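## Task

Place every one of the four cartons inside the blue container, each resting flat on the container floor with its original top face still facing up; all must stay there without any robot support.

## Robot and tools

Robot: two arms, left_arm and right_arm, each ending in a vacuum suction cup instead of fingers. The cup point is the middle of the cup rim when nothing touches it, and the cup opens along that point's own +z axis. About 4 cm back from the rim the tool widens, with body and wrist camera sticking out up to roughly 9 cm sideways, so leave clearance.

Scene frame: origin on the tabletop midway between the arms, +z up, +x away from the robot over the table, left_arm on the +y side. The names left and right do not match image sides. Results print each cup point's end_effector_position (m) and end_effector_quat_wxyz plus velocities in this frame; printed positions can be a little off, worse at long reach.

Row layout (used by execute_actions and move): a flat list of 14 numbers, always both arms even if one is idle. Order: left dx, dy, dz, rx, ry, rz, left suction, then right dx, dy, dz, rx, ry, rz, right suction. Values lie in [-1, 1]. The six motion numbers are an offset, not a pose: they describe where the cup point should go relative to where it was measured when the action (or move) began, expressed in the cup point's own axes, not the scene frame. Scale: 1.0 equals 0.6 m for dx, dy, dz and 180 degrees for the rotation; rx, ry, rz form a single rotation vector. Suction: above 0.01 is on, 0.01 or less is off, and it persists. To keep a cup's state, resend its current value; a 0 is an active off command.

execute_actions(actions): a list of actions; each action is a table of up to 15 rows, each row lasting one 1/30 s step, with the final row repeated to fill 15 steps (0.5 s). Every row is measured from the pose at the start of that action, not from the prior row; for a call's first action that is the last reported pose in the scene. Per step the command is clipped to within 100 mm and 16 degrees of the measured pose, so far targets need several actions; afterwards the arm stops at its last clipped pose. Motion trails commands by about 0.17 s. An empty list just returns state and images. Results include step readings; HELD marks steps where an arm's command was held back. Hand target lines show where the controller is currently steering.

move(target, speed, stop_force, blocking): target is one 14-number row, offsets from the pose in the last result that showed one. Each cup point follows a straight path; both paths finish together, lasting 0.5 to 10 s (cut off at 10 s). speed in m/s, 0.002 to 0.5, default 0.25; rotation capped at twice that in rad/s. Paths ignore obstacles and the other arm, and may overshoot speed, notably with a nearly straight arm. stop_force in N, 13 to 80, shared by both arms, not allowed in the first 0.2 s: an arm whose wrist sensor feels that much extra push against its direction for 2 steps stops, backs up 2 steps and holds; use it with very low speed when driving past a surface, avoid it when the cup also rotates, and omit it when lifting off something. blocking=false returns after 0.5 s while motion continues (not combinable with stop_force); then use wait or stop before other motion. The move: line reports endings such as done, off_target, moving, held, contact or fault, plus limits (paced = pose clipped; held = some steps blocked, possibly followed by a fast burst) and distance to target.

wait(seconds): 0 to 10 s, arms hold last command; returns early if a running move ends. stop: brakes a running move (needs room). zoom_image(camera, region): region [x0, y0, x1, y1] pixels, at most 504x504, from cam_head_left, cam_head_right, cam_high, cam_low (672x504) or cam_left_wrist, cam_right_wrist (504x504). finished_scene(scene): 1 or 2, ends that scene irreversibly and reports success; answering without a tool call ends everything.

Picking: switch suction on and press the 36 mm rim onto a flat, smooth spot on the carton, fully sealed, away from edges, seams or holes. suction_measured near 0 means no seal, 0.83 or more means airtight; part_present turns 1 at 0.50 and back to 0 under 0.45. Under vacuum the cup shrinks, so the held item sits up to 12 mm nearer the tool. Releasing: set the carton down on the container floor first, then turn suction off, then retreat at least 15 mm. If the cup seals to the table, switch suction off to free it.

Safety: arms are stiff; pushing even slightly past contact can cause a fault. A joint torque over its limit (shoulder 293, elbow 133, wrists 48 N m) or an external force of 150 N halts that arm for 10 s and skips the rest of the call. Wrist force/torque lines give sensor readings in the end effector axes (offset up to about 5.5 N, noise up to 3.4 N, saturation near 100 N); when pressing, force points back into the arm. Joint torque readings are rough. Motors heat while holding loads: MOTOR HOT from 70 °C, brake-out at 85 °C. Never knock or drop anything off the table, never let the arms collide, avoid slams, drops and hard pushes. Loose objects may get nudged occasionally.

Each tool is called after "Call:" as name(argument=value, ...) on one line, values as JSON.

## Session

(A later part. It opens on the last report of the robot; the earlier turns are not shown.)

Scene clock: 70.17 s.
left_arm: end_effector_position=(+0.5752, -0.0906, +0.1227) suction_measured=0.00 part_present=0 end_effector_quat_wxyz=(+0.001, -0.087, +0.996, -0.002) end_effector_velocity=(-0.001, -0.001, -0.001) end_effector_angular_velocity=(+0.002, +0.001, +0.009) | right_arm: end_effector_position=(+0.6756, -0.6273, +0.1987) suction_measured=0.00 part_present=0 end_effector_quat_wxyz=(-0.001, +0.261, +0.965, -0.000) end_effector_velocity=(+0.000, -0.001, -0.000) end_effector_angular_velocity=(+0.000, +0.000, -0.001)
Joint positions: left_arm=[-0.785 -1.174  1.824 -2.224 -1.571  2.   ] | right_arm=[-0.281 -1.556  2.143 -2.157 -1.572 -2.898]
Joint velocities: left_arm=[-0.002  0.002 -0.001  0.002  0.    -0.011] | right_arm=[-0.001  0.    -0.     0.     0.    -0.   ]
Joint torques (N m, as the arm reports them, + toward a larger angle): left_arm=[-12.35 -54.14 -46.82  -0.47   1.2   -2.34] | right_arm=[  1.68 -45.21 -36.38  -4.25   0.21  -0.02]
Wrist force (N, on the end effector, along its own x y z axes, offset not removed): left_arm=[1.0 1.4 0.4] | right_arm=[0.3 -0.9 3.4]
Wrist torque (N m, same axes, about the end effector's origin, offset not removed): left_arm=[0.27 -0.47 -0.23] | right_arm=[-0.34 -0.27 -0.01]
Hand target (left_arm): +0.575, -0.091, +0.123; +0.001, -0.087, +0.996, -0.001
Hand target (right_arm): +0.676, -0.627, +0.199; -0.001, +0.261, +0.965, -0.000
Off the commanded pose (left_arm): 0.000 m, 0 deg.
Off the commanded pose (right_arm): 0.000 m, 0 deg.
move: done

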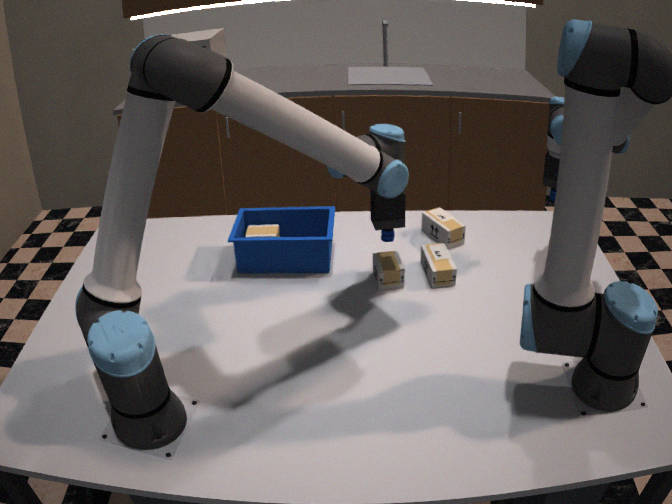

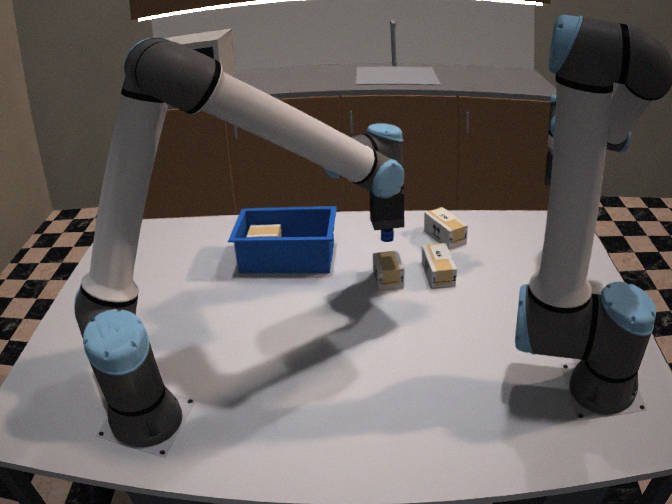

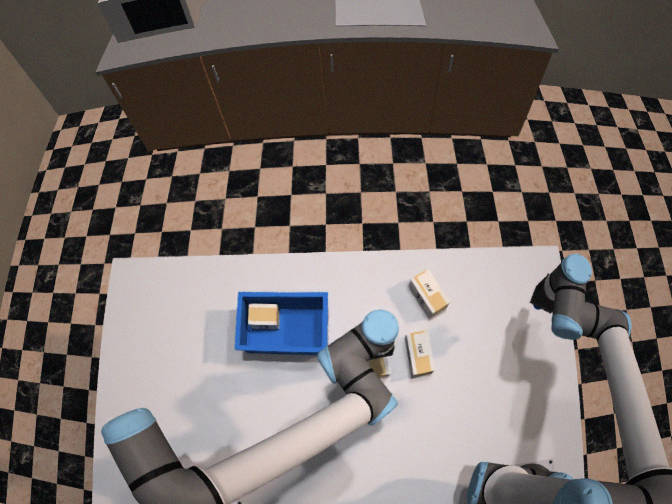

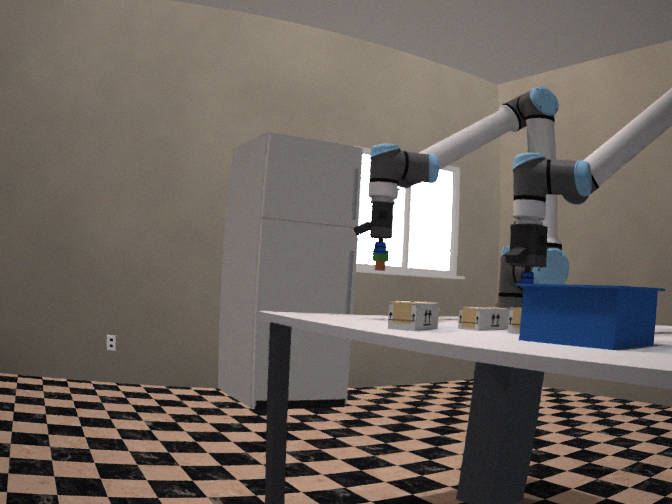

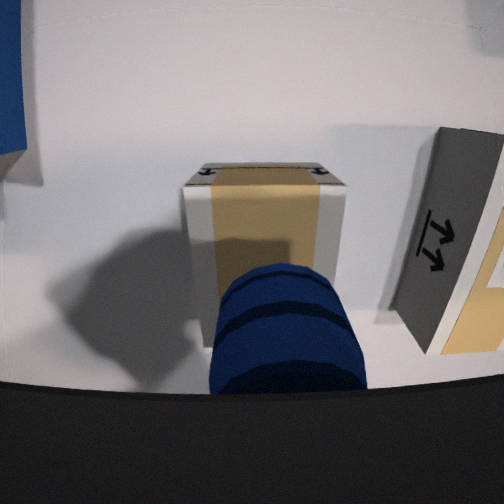

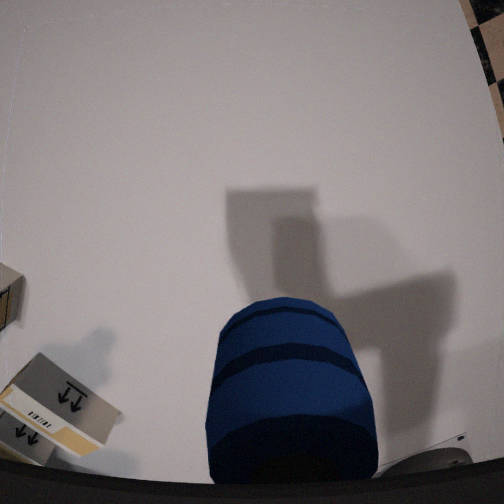

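Call:
move(target=[0.018,0.012,0.085,0,0,0,1,0,0,0,0,0,0,0], speed=0.1)

Call:
move(target=[0,0,0.04,0,0,0,1,0,0,0,0,0,0,0], speed=0.015, stop_force=13)

Call:
move(target=[0,0,-0.25,0,0,0,1,0,0,0,0,0,0,0])

Scene clock: 79.53 s.
left_arm: end_effector_position=(+0.5634, -0.0854, +0.0719) suction_measured=0.00 part_present=0 end_effector_quat_wxyz=(+0.001, -0.087, +0.996, -0.002) end_effector_velocity=(-0.000, +0.001, -0.001) end_effector_angular_velocity=(+0.000, -0.000, +0.001) | right_arm: end_effector_position=(+0.6756, -0.6273, +0.1987) suction_measured=0.00 part_present=0 end_effector_quat_wxyz=(-0.001, +0.261, +0.965, -0.000) end_effector_velocity=(-0.001, +0.001, -0.001) end_effector_angular_velocity=(+0.000, +0.003, +0.001)
Joint positions: left_arm=[-0.794 -1.134  1.878 -2.318 -1.571  1.991] | right_arm=[-0.281 -1.556  2.143 -2.157 -1.572 -2.898]
Joint velocities: left_arm=[ 0.     0.001  0.002 -0.003  0.    -0.   ] | right_arm=[ 0.001  0.     0.     0.002 -0.    -0.   ]
Joint torques (N m, as the arm reports them, + toward a larger angle): left_arm=[-15.6  -57.78 -29.05  -8.21  -1.74  -2.85] | right_arm=[  1.91 -41.58 -37.64  -4.17  -0.33   0.44]
Wrist force (N, on the end effector, along its own x y z axes, offset not removed): left_arm=[-0.3 0.2 1.5] | right_arm=[0.1 -0.5 -3.9]
Wrist torque (N m, same axes, about the end effector's origin, offset not removed): left_arm=[0.10 -0.16 -0.19] | right_arm=[-0.22 -0.19 -0.02]
Hand target (left_arm): +0.563, -0.085, +0.072; +0.001, -0.087, +0.996, -0.002
Hand target (right_arm): +0.676, -0.627, +0.199; -0.001, +0.261, +0.965, -0.000
Off the commanded pose (left_arm): 0.000 m, 0 deg.
Off the commanded pose (right_arm): 0.000 m, 0 deg.
move: done

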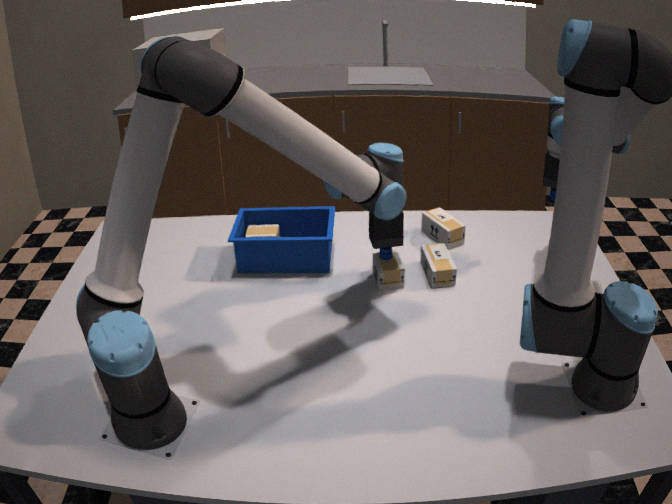

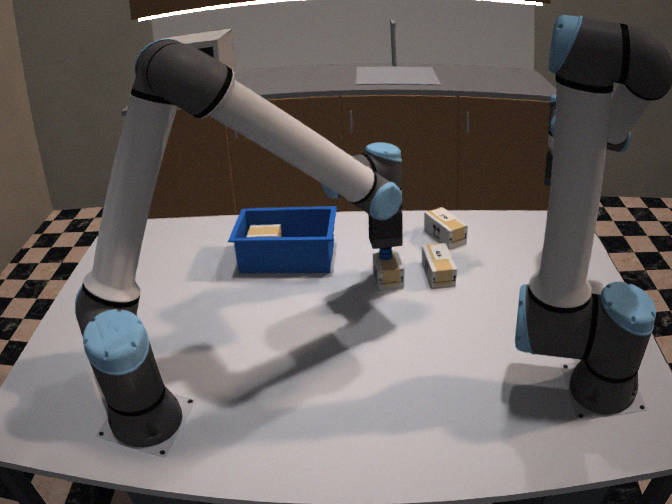

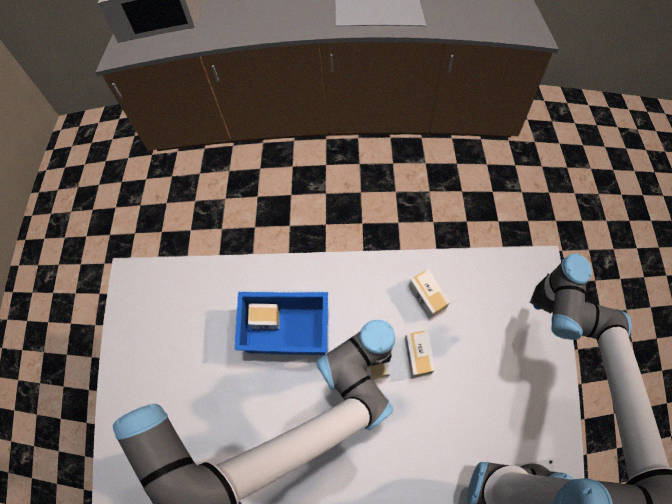

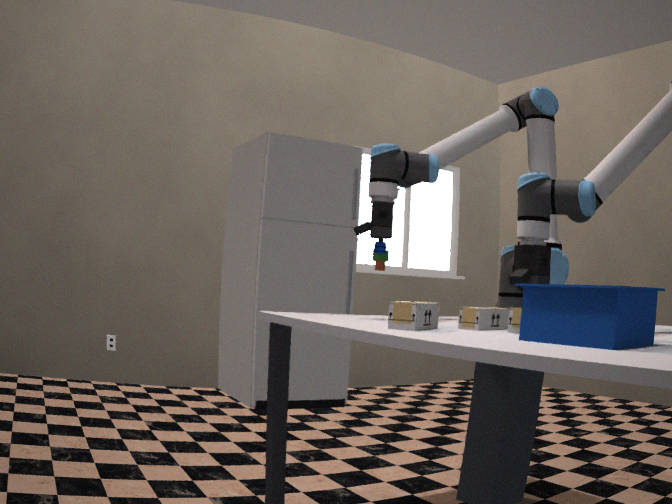

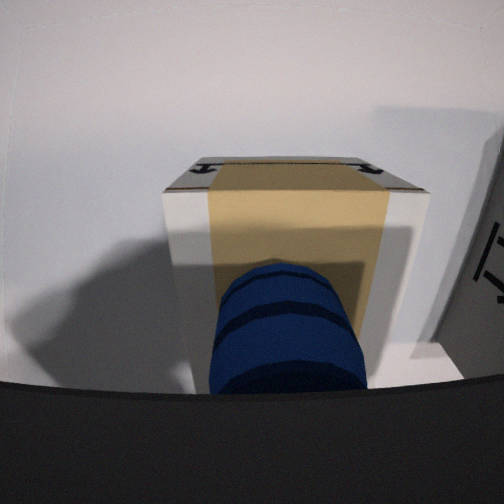

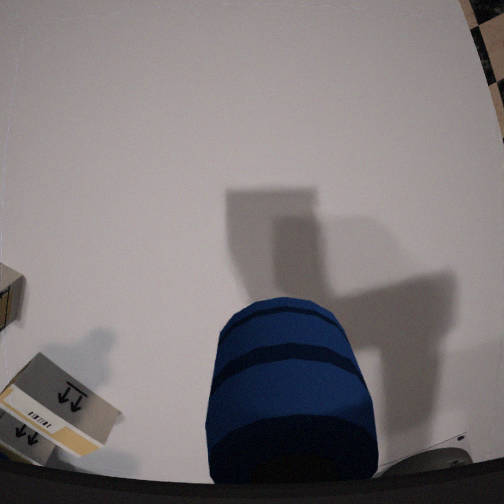

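Scene clock: 81.20 s.
left_arm: end_effector_position=(+0.5634, -0.0855, +0.0527) suction_measured=0.91 part_present=1 end_effector_quat_wxyz=(+0.001, -0.087, +0.996, -0.002) end_effector_velocity=(-0.001, +0.001, +0.001) end_effector_angular_velocity=(+0.005, +0.004, -0.001) | right_arm: end_effector_position=(+0.6756, -0.6273, +0.1987) suction_measured=0.00 part_present=0 end_effector_quat_wxyz=(-0.001, +0.261, +0.965, -0.000) end_effector_velocity=(-0.000, +0.001, +0.000) end_effector_angular_velocity=(-0.000, +0.001, +0.003)
Joint positions: left_arm=[-0.794 -1.112  1.887 -2.35  -1.571  1.991] | right_arm=[-0.281 -1.556  2.143 -2.157 -1.572 -2.898]
Joint velocities: left_arm=[-0.001 -0.003 -0.001  0.01  -0.     0.   ] | right_arm=[ 0.002 -0.    -0.     0.001 -0.    -0.001]
Joint torques (N m, as the arm reports them, + toward a larger angle): left_arm=[  3.38 -68.71 -32.54   0.33   0.83   0.59] | right_arm=[ -0.12 -42.02 -38.43  -4.11   0.26   0.03]
Wrist force (N, on the end effector, along its own x y z axes, offset not removed): left_arm=[8.0 14.3 -35.2] | right_arm=[1.1 -4.9 -2.6]
Wrist torque (N m, same axes, about the end effector's origin, offset not removed): left_arm=[0.38 -0.74 -0.07] | right_arm=[-0.87 -0.18 0.09]
Hand target (left_arm): +0.563, -0.085, +0.053; +0.001, -0.087, +0.996, -0.002
Hand target (right_arm): +0.676, -0.627, +0.199; -0.001, +0.261, +0.965, -0.000
Off the commanded pose (left_arm): 0.005 m, 0 deg.
Off the commanded pose (right_arm): 0.000 m, 0 deg.
move: contact (left_arm)

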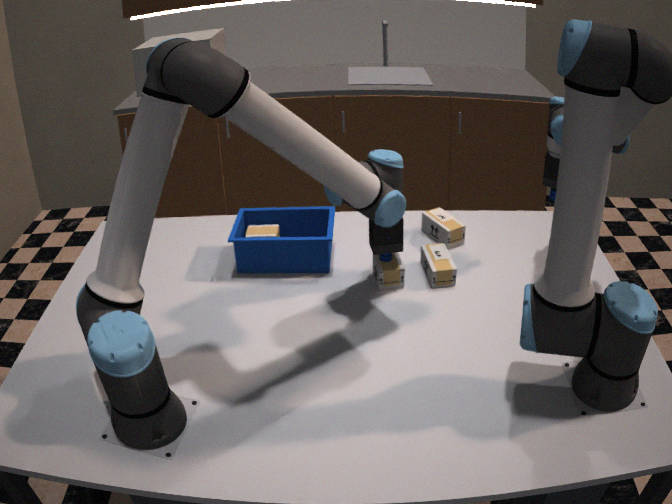

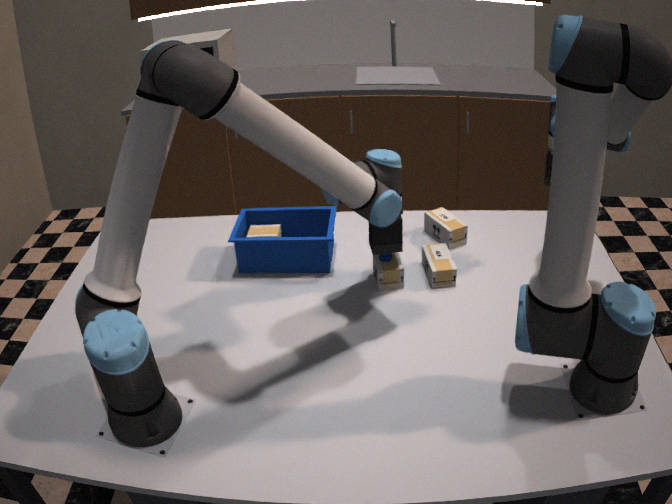

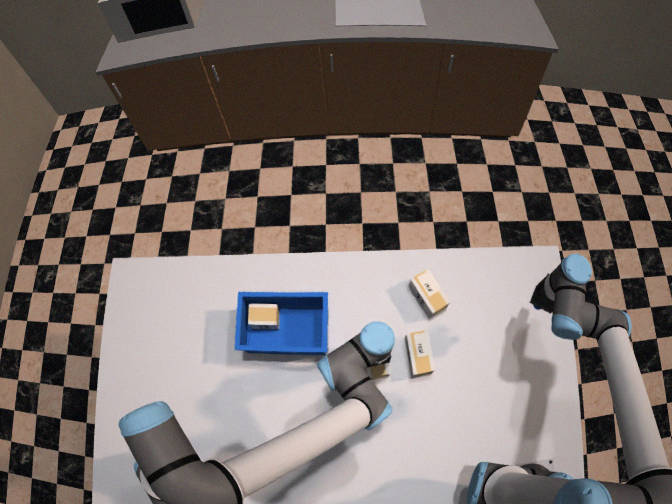

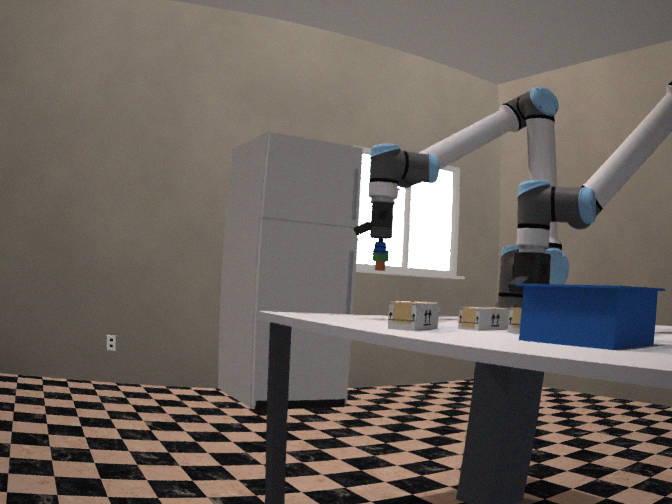

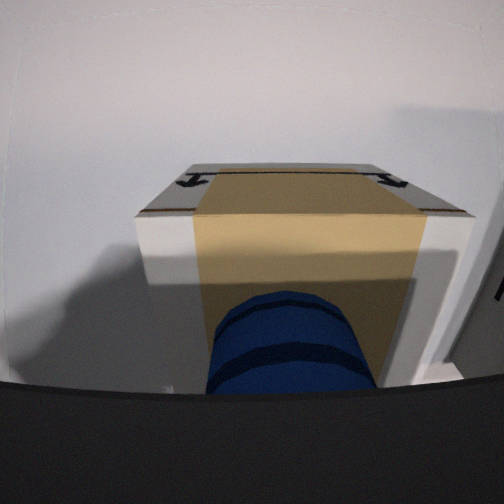

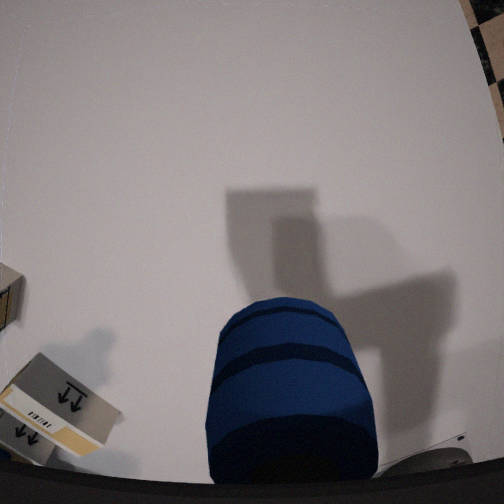

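Scene clock: 82.37 s.
left_arm: end_effector_position=(+0.5632, -0.0852, +0.2026) suction_measured=0.91 part_present=1 end_effector_quat_wxyz=(+0.001, -0.087, +0.996, -0.002) end_effector_velocity=(+0.001, +0.000, +0.001) end_effector_angular_velocity=(+0.001, -0.001, +0.000) | right_arm: end_effector_position=(+0.6756, -0.6273, +0.1987) suction_measured=0.00 part_present=0 end_effector_quat_wxyz=(-0.001, +0.261, +0.965, -0.000) end_effector_velocity=(-0.000, -0.000, +0.000) end_effector_angular_velocity=(+0.000, +0.001, -0.002)
Joint positions: left_arm=[-0.794 -1.266  1.788 -2.097 -1.571  1.991] | right_arm=[-0.281 -1.556  2.143 -2.157 -1.572 -2.898]
Joint velocities: left_arm=[ 0.    -0.001 -0.002  0.003  0.001 -0.   ] | right_arm=[-0.001 -0.    -0.     0.001  0.     0.001]
Joint torques (N m, as the arm reports them, + toward a larger angle): left_arm=[-12.71 -98.03 -49.29  -0.96  -1.96  -2.42] | right_arm=[ -2.54 -40.77 -36.65  -3.89   0.1    0.21]
Wrist force (N, on the end effector, along its own x y z axes, offset not removed): left_arm=[1.5 -1.3 5.5] | right_arm=[0.8 -5.2 1.4]
Wrist torque (N m, same axes, about the end effector's origin, offset not removed): left_arm=[-0.21 -0.48 -0.03] | right_arm=[-1.06 -0.36 0.11]
Hand target (left_arm): +0.563, -0.085, +0.203; +0.001, -0.087, +0.996, -0.002
Hand target (right_arm): +0.676, -0.627, +0.199; -0.001, +0.261, +0.965, -0.000
Off the commanded pose (left_arm): 0.000 m, 0 deg.
Off the commanded pose (right_arm): 0.000 m, 0 deg.
move: done

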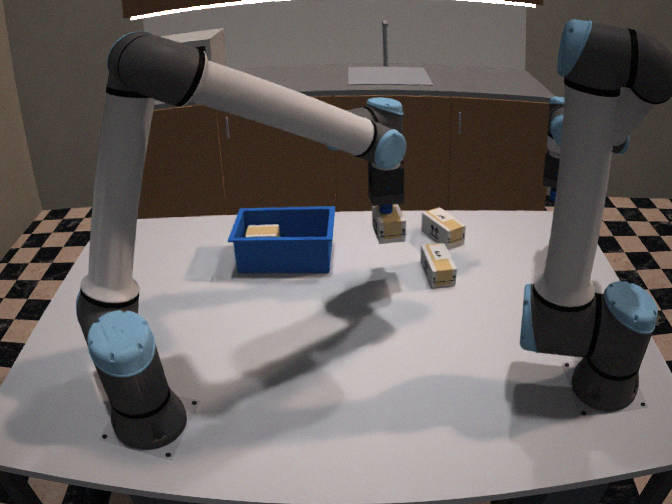

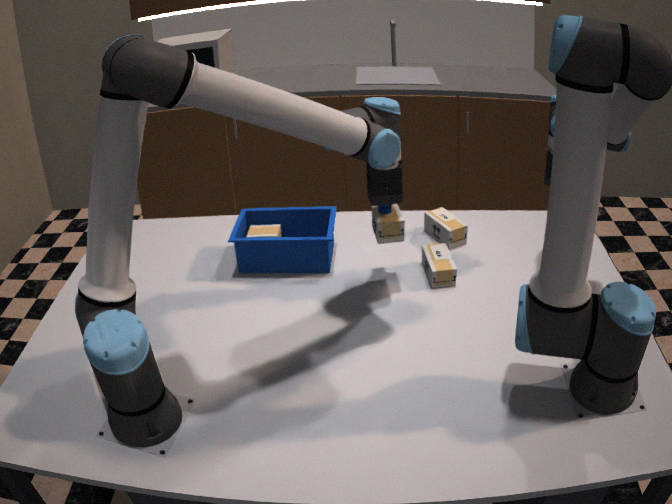

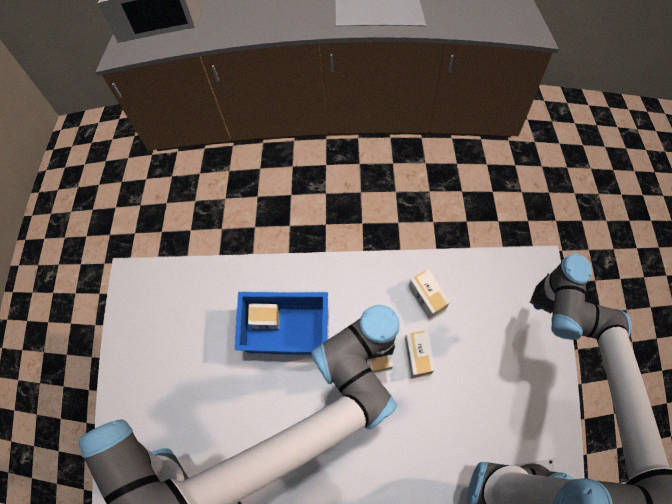

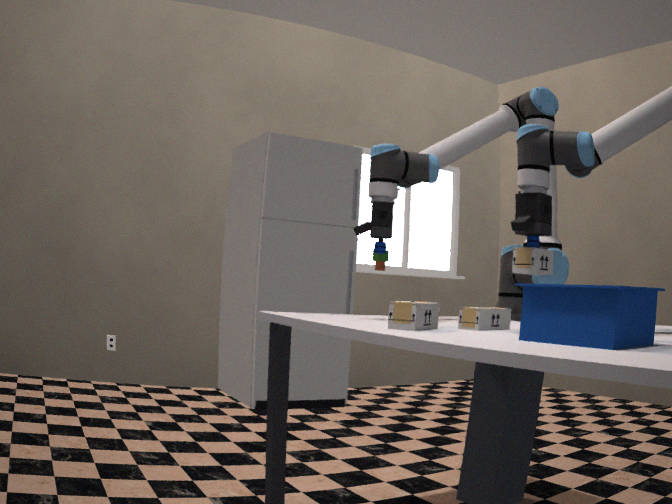

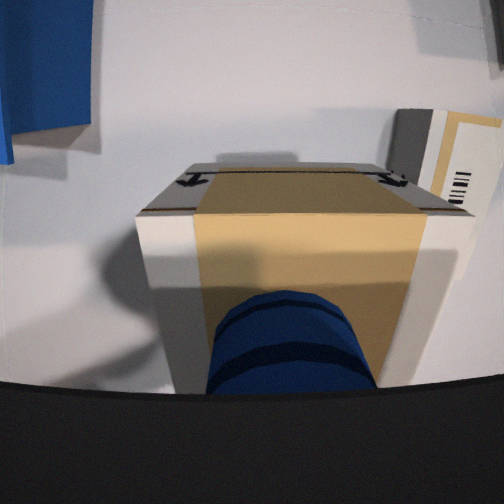

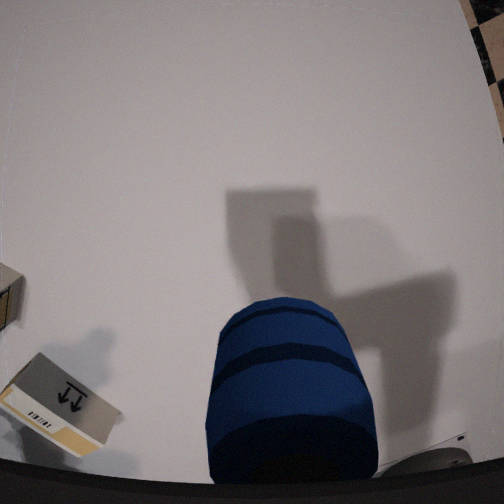

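Call:
move(target=[-0.243,0.555,0,0,0,0.555,1,0,0,0,0,0,0,0], speed=0.3)

Scene clock: 97.57 s.
left_arm: end_effector_position=(+0.6494, +0.2679, +0.2023) suction_measured=0.91 part_present=1 end_effector_quat_wxyz=(+0.002, +0.707, +0.708, +0.000) end_effector_velocity=(+0.000, +0.001, +0.000) end_effector_angular_velocity=(-0.001, +0.001, -0.010) | right_arm: end_effector_position=(+0.6756, -0.6273, +0.1987) suction_measured=0.00 part_present=0 end_effector_quat_wxyz=(-0.001, +0.261, +0.965, -0.000) end_effector_velocity=(+0.000, +0.001, -0.000) end_effector_angular_velocity=(+0.001, +0.000, +0.001)
Joint positions: left_arm=[-0.368 -1.429  1.998 -2.144 -1.571  4.16 ] | right_arm=[-0.281 -1.556  2.143 -2.157 -1.572 -2.898]
Joint velocities: left_arm=[ 0.002 -0.     0.     0.    -0.002  0.012] | right_arm=[ 0.002  0.    -0.     0.001  0.001  0.001]
Joint torques (N m, as the arm reports them, + toward a larger angle): left_arm=[  8.81 -65.38 -45.25  -4.97  -2.24   3.2 ] | right_arm=[ -0.83 -42.65 -36.12  -4.02   0.    -0.15]
Wrist force (N, on the end effector, along its own x y z axes, offset not removed): left_arm=[0.9 -0.2 4.3] | right_arm=[0.7 -1.2 0.7]
Wrist torque (N m, same axes, about the end effector's origin, offset not removed): left_arm=[-0.02 -0.44 -0.18] | right_arm=[-0.45 -0.36 0.02]
Hand target (left_arm): +0.649, +0.268, +0.202; +0.002, +0.707, +0.707, +0.000
Hand target (right_arm): +0.676, -0.627, +0.199; -0.001, +0.261, +0.965, -0.000
Off the commanded pose (left_arm): 0.001 m, 0 deg.
Off the commanded pose (right_arm): 0.000 m, 0 deg.
move: done

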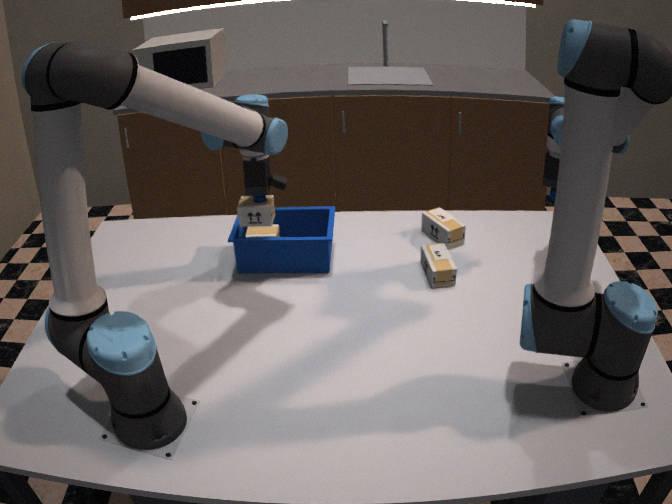

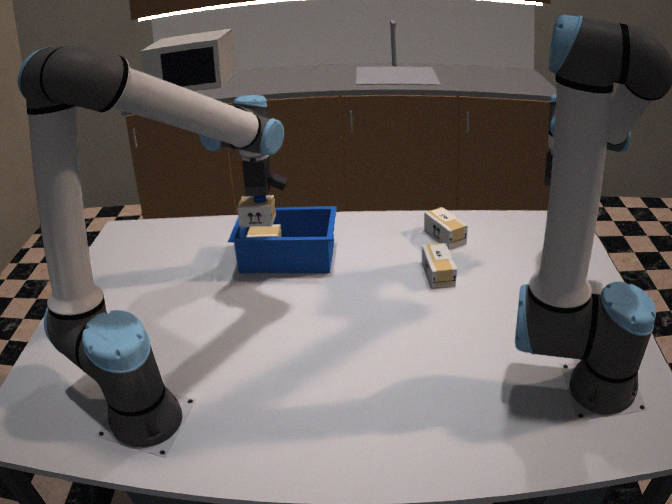

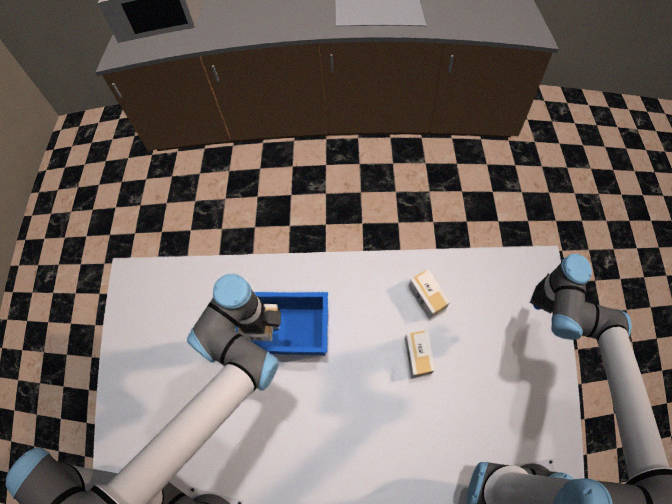

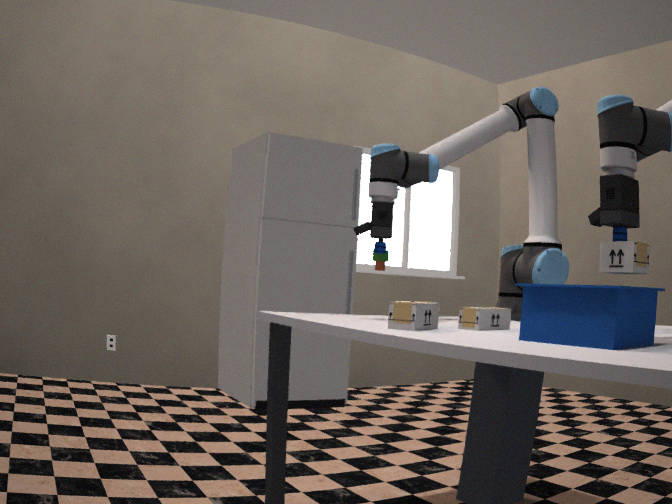

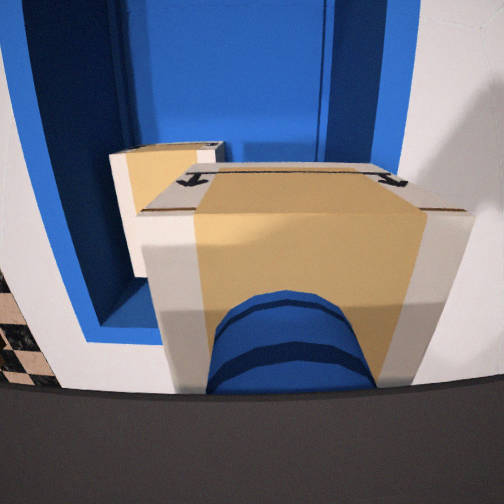

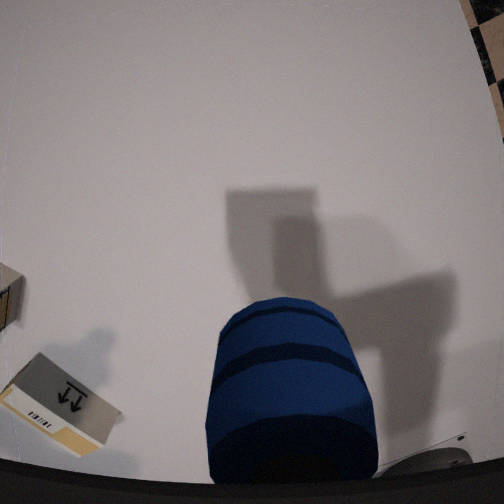

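Call:
move(target=[0,-0.004,0.11,0,0,0,1,0,0,0,0,0,0,0], speed=0.08)

Scene clock: 102.17 s.
left_arm: end_effector_position=(+0.6472, +0.2679, +0.1364) suction_measured=0.91 part_present=1 end_effector_quat_wxyz=(+0.002, +0.707, +0.708, +0.000) end_effector_velocity=(+0.001, +0.001, -0.002) end_effector_angular_velocity=(-0.000, -0.001, +0.001) | right_arm: end_effector_position=(+0.6756, -0.6273, +0.1987) suction_measured=0.00 part_present=0 end_effector_quat_wxyz=(-0.001, +0.261, +0.965, -0.000) end_effector_velocity=(-0.000, -0.000, -0.000) end_effector_angular_velocity=(+0.000, +0.000, +0.001)
Joint positions: left_arm=[-0.37  -1.361  2.057 -2.271 -1.571  4.158] | right_arm=[-0.281 -1.556  2.143 -2.157 -1.572 -2.898]
Joint velocities: left_arm=[ 0.001  0.002  0.001 -0.004  0.     0.   ] | right_arm=[-0.001  0.     0.    -0.     0.    -0.002]
Joint torques (N m, as the arm reports them, + toward a larger angle): left_arm=[-10.08 -43.56 -30.66  -8.2    1.73  -2.54] | right_arm=[  2.41 -37.87 -37.37  -4.29   0.09  -0.15]
Wrist force (N, on the end effector, along its own x y z axes, offset not removed): left_arm=[-0.5 0.3 4.7] | right_arm=[2.0 -5.1 2.4]
Wrist torque (N m, same axes, about the end effector's origin, offset not removed): left_arm=[0.13 -0.16 -0.04] | right_arm=[-1.06 -0.48 0.06]
Hand target (left_arm): +0.647, +0.268, +0.136; +0.002, +0.707, +0.708, +0.000
Hand target (right_arm): +0.676, -0.627, +0.199; -0.001, +0.261, +0.965, -0.000
Off the commanded pose (left_arm): 0.000 m, 0 deg.
Off the commanded pose (right_arm): 0.000 m, 0 deg.
move: done

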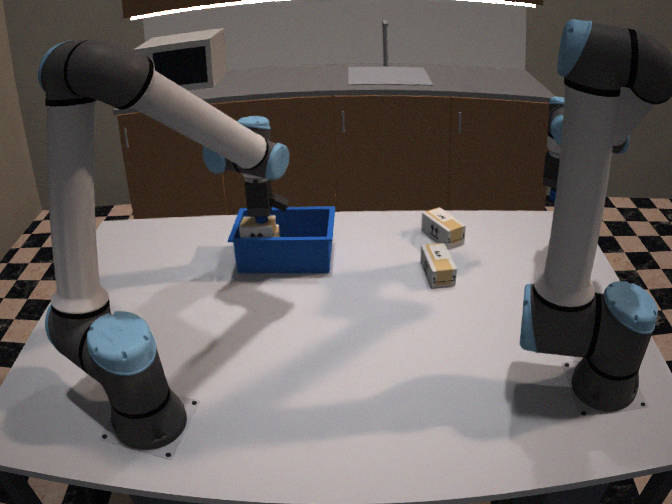

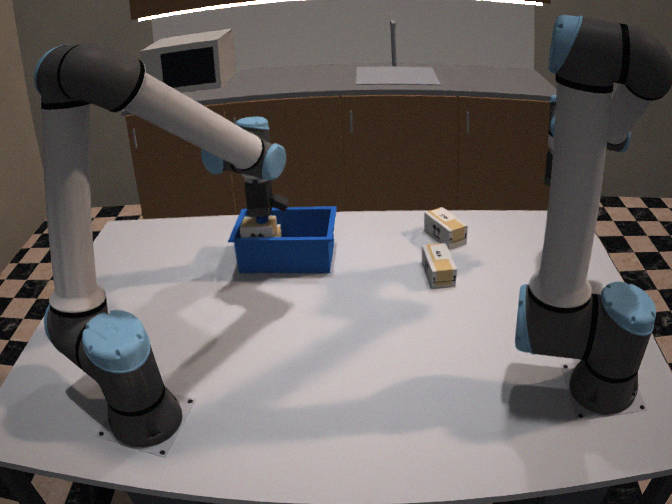

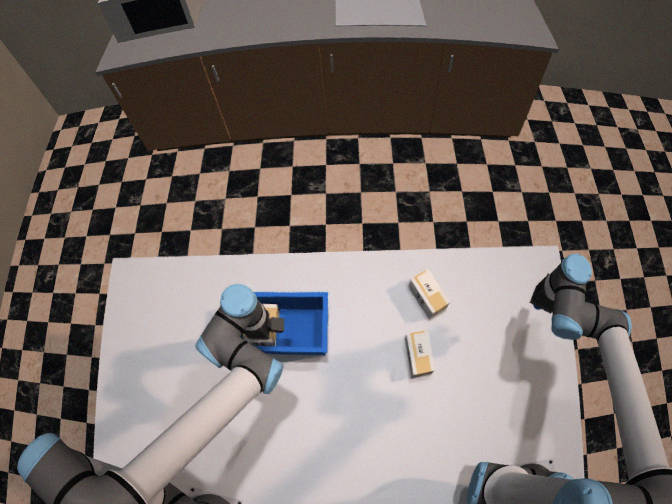

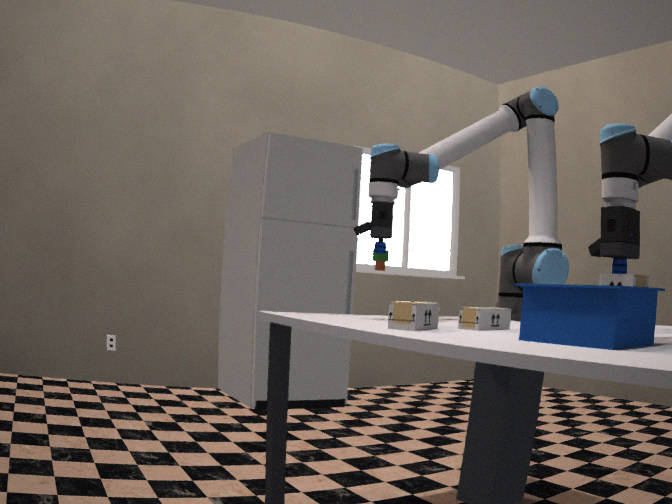

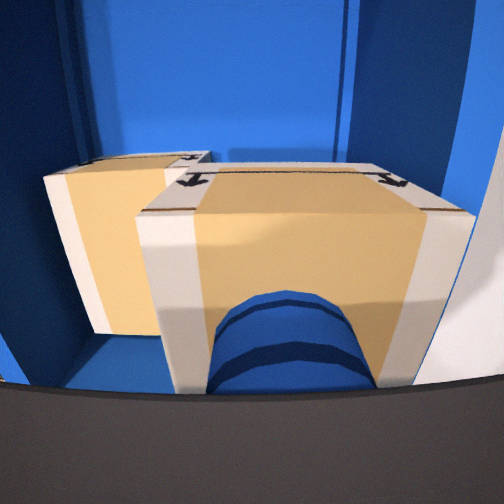

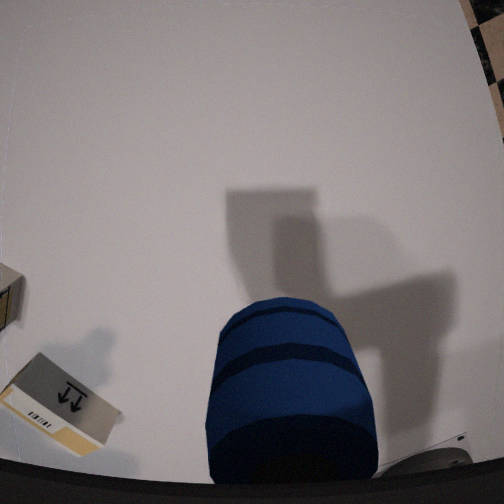

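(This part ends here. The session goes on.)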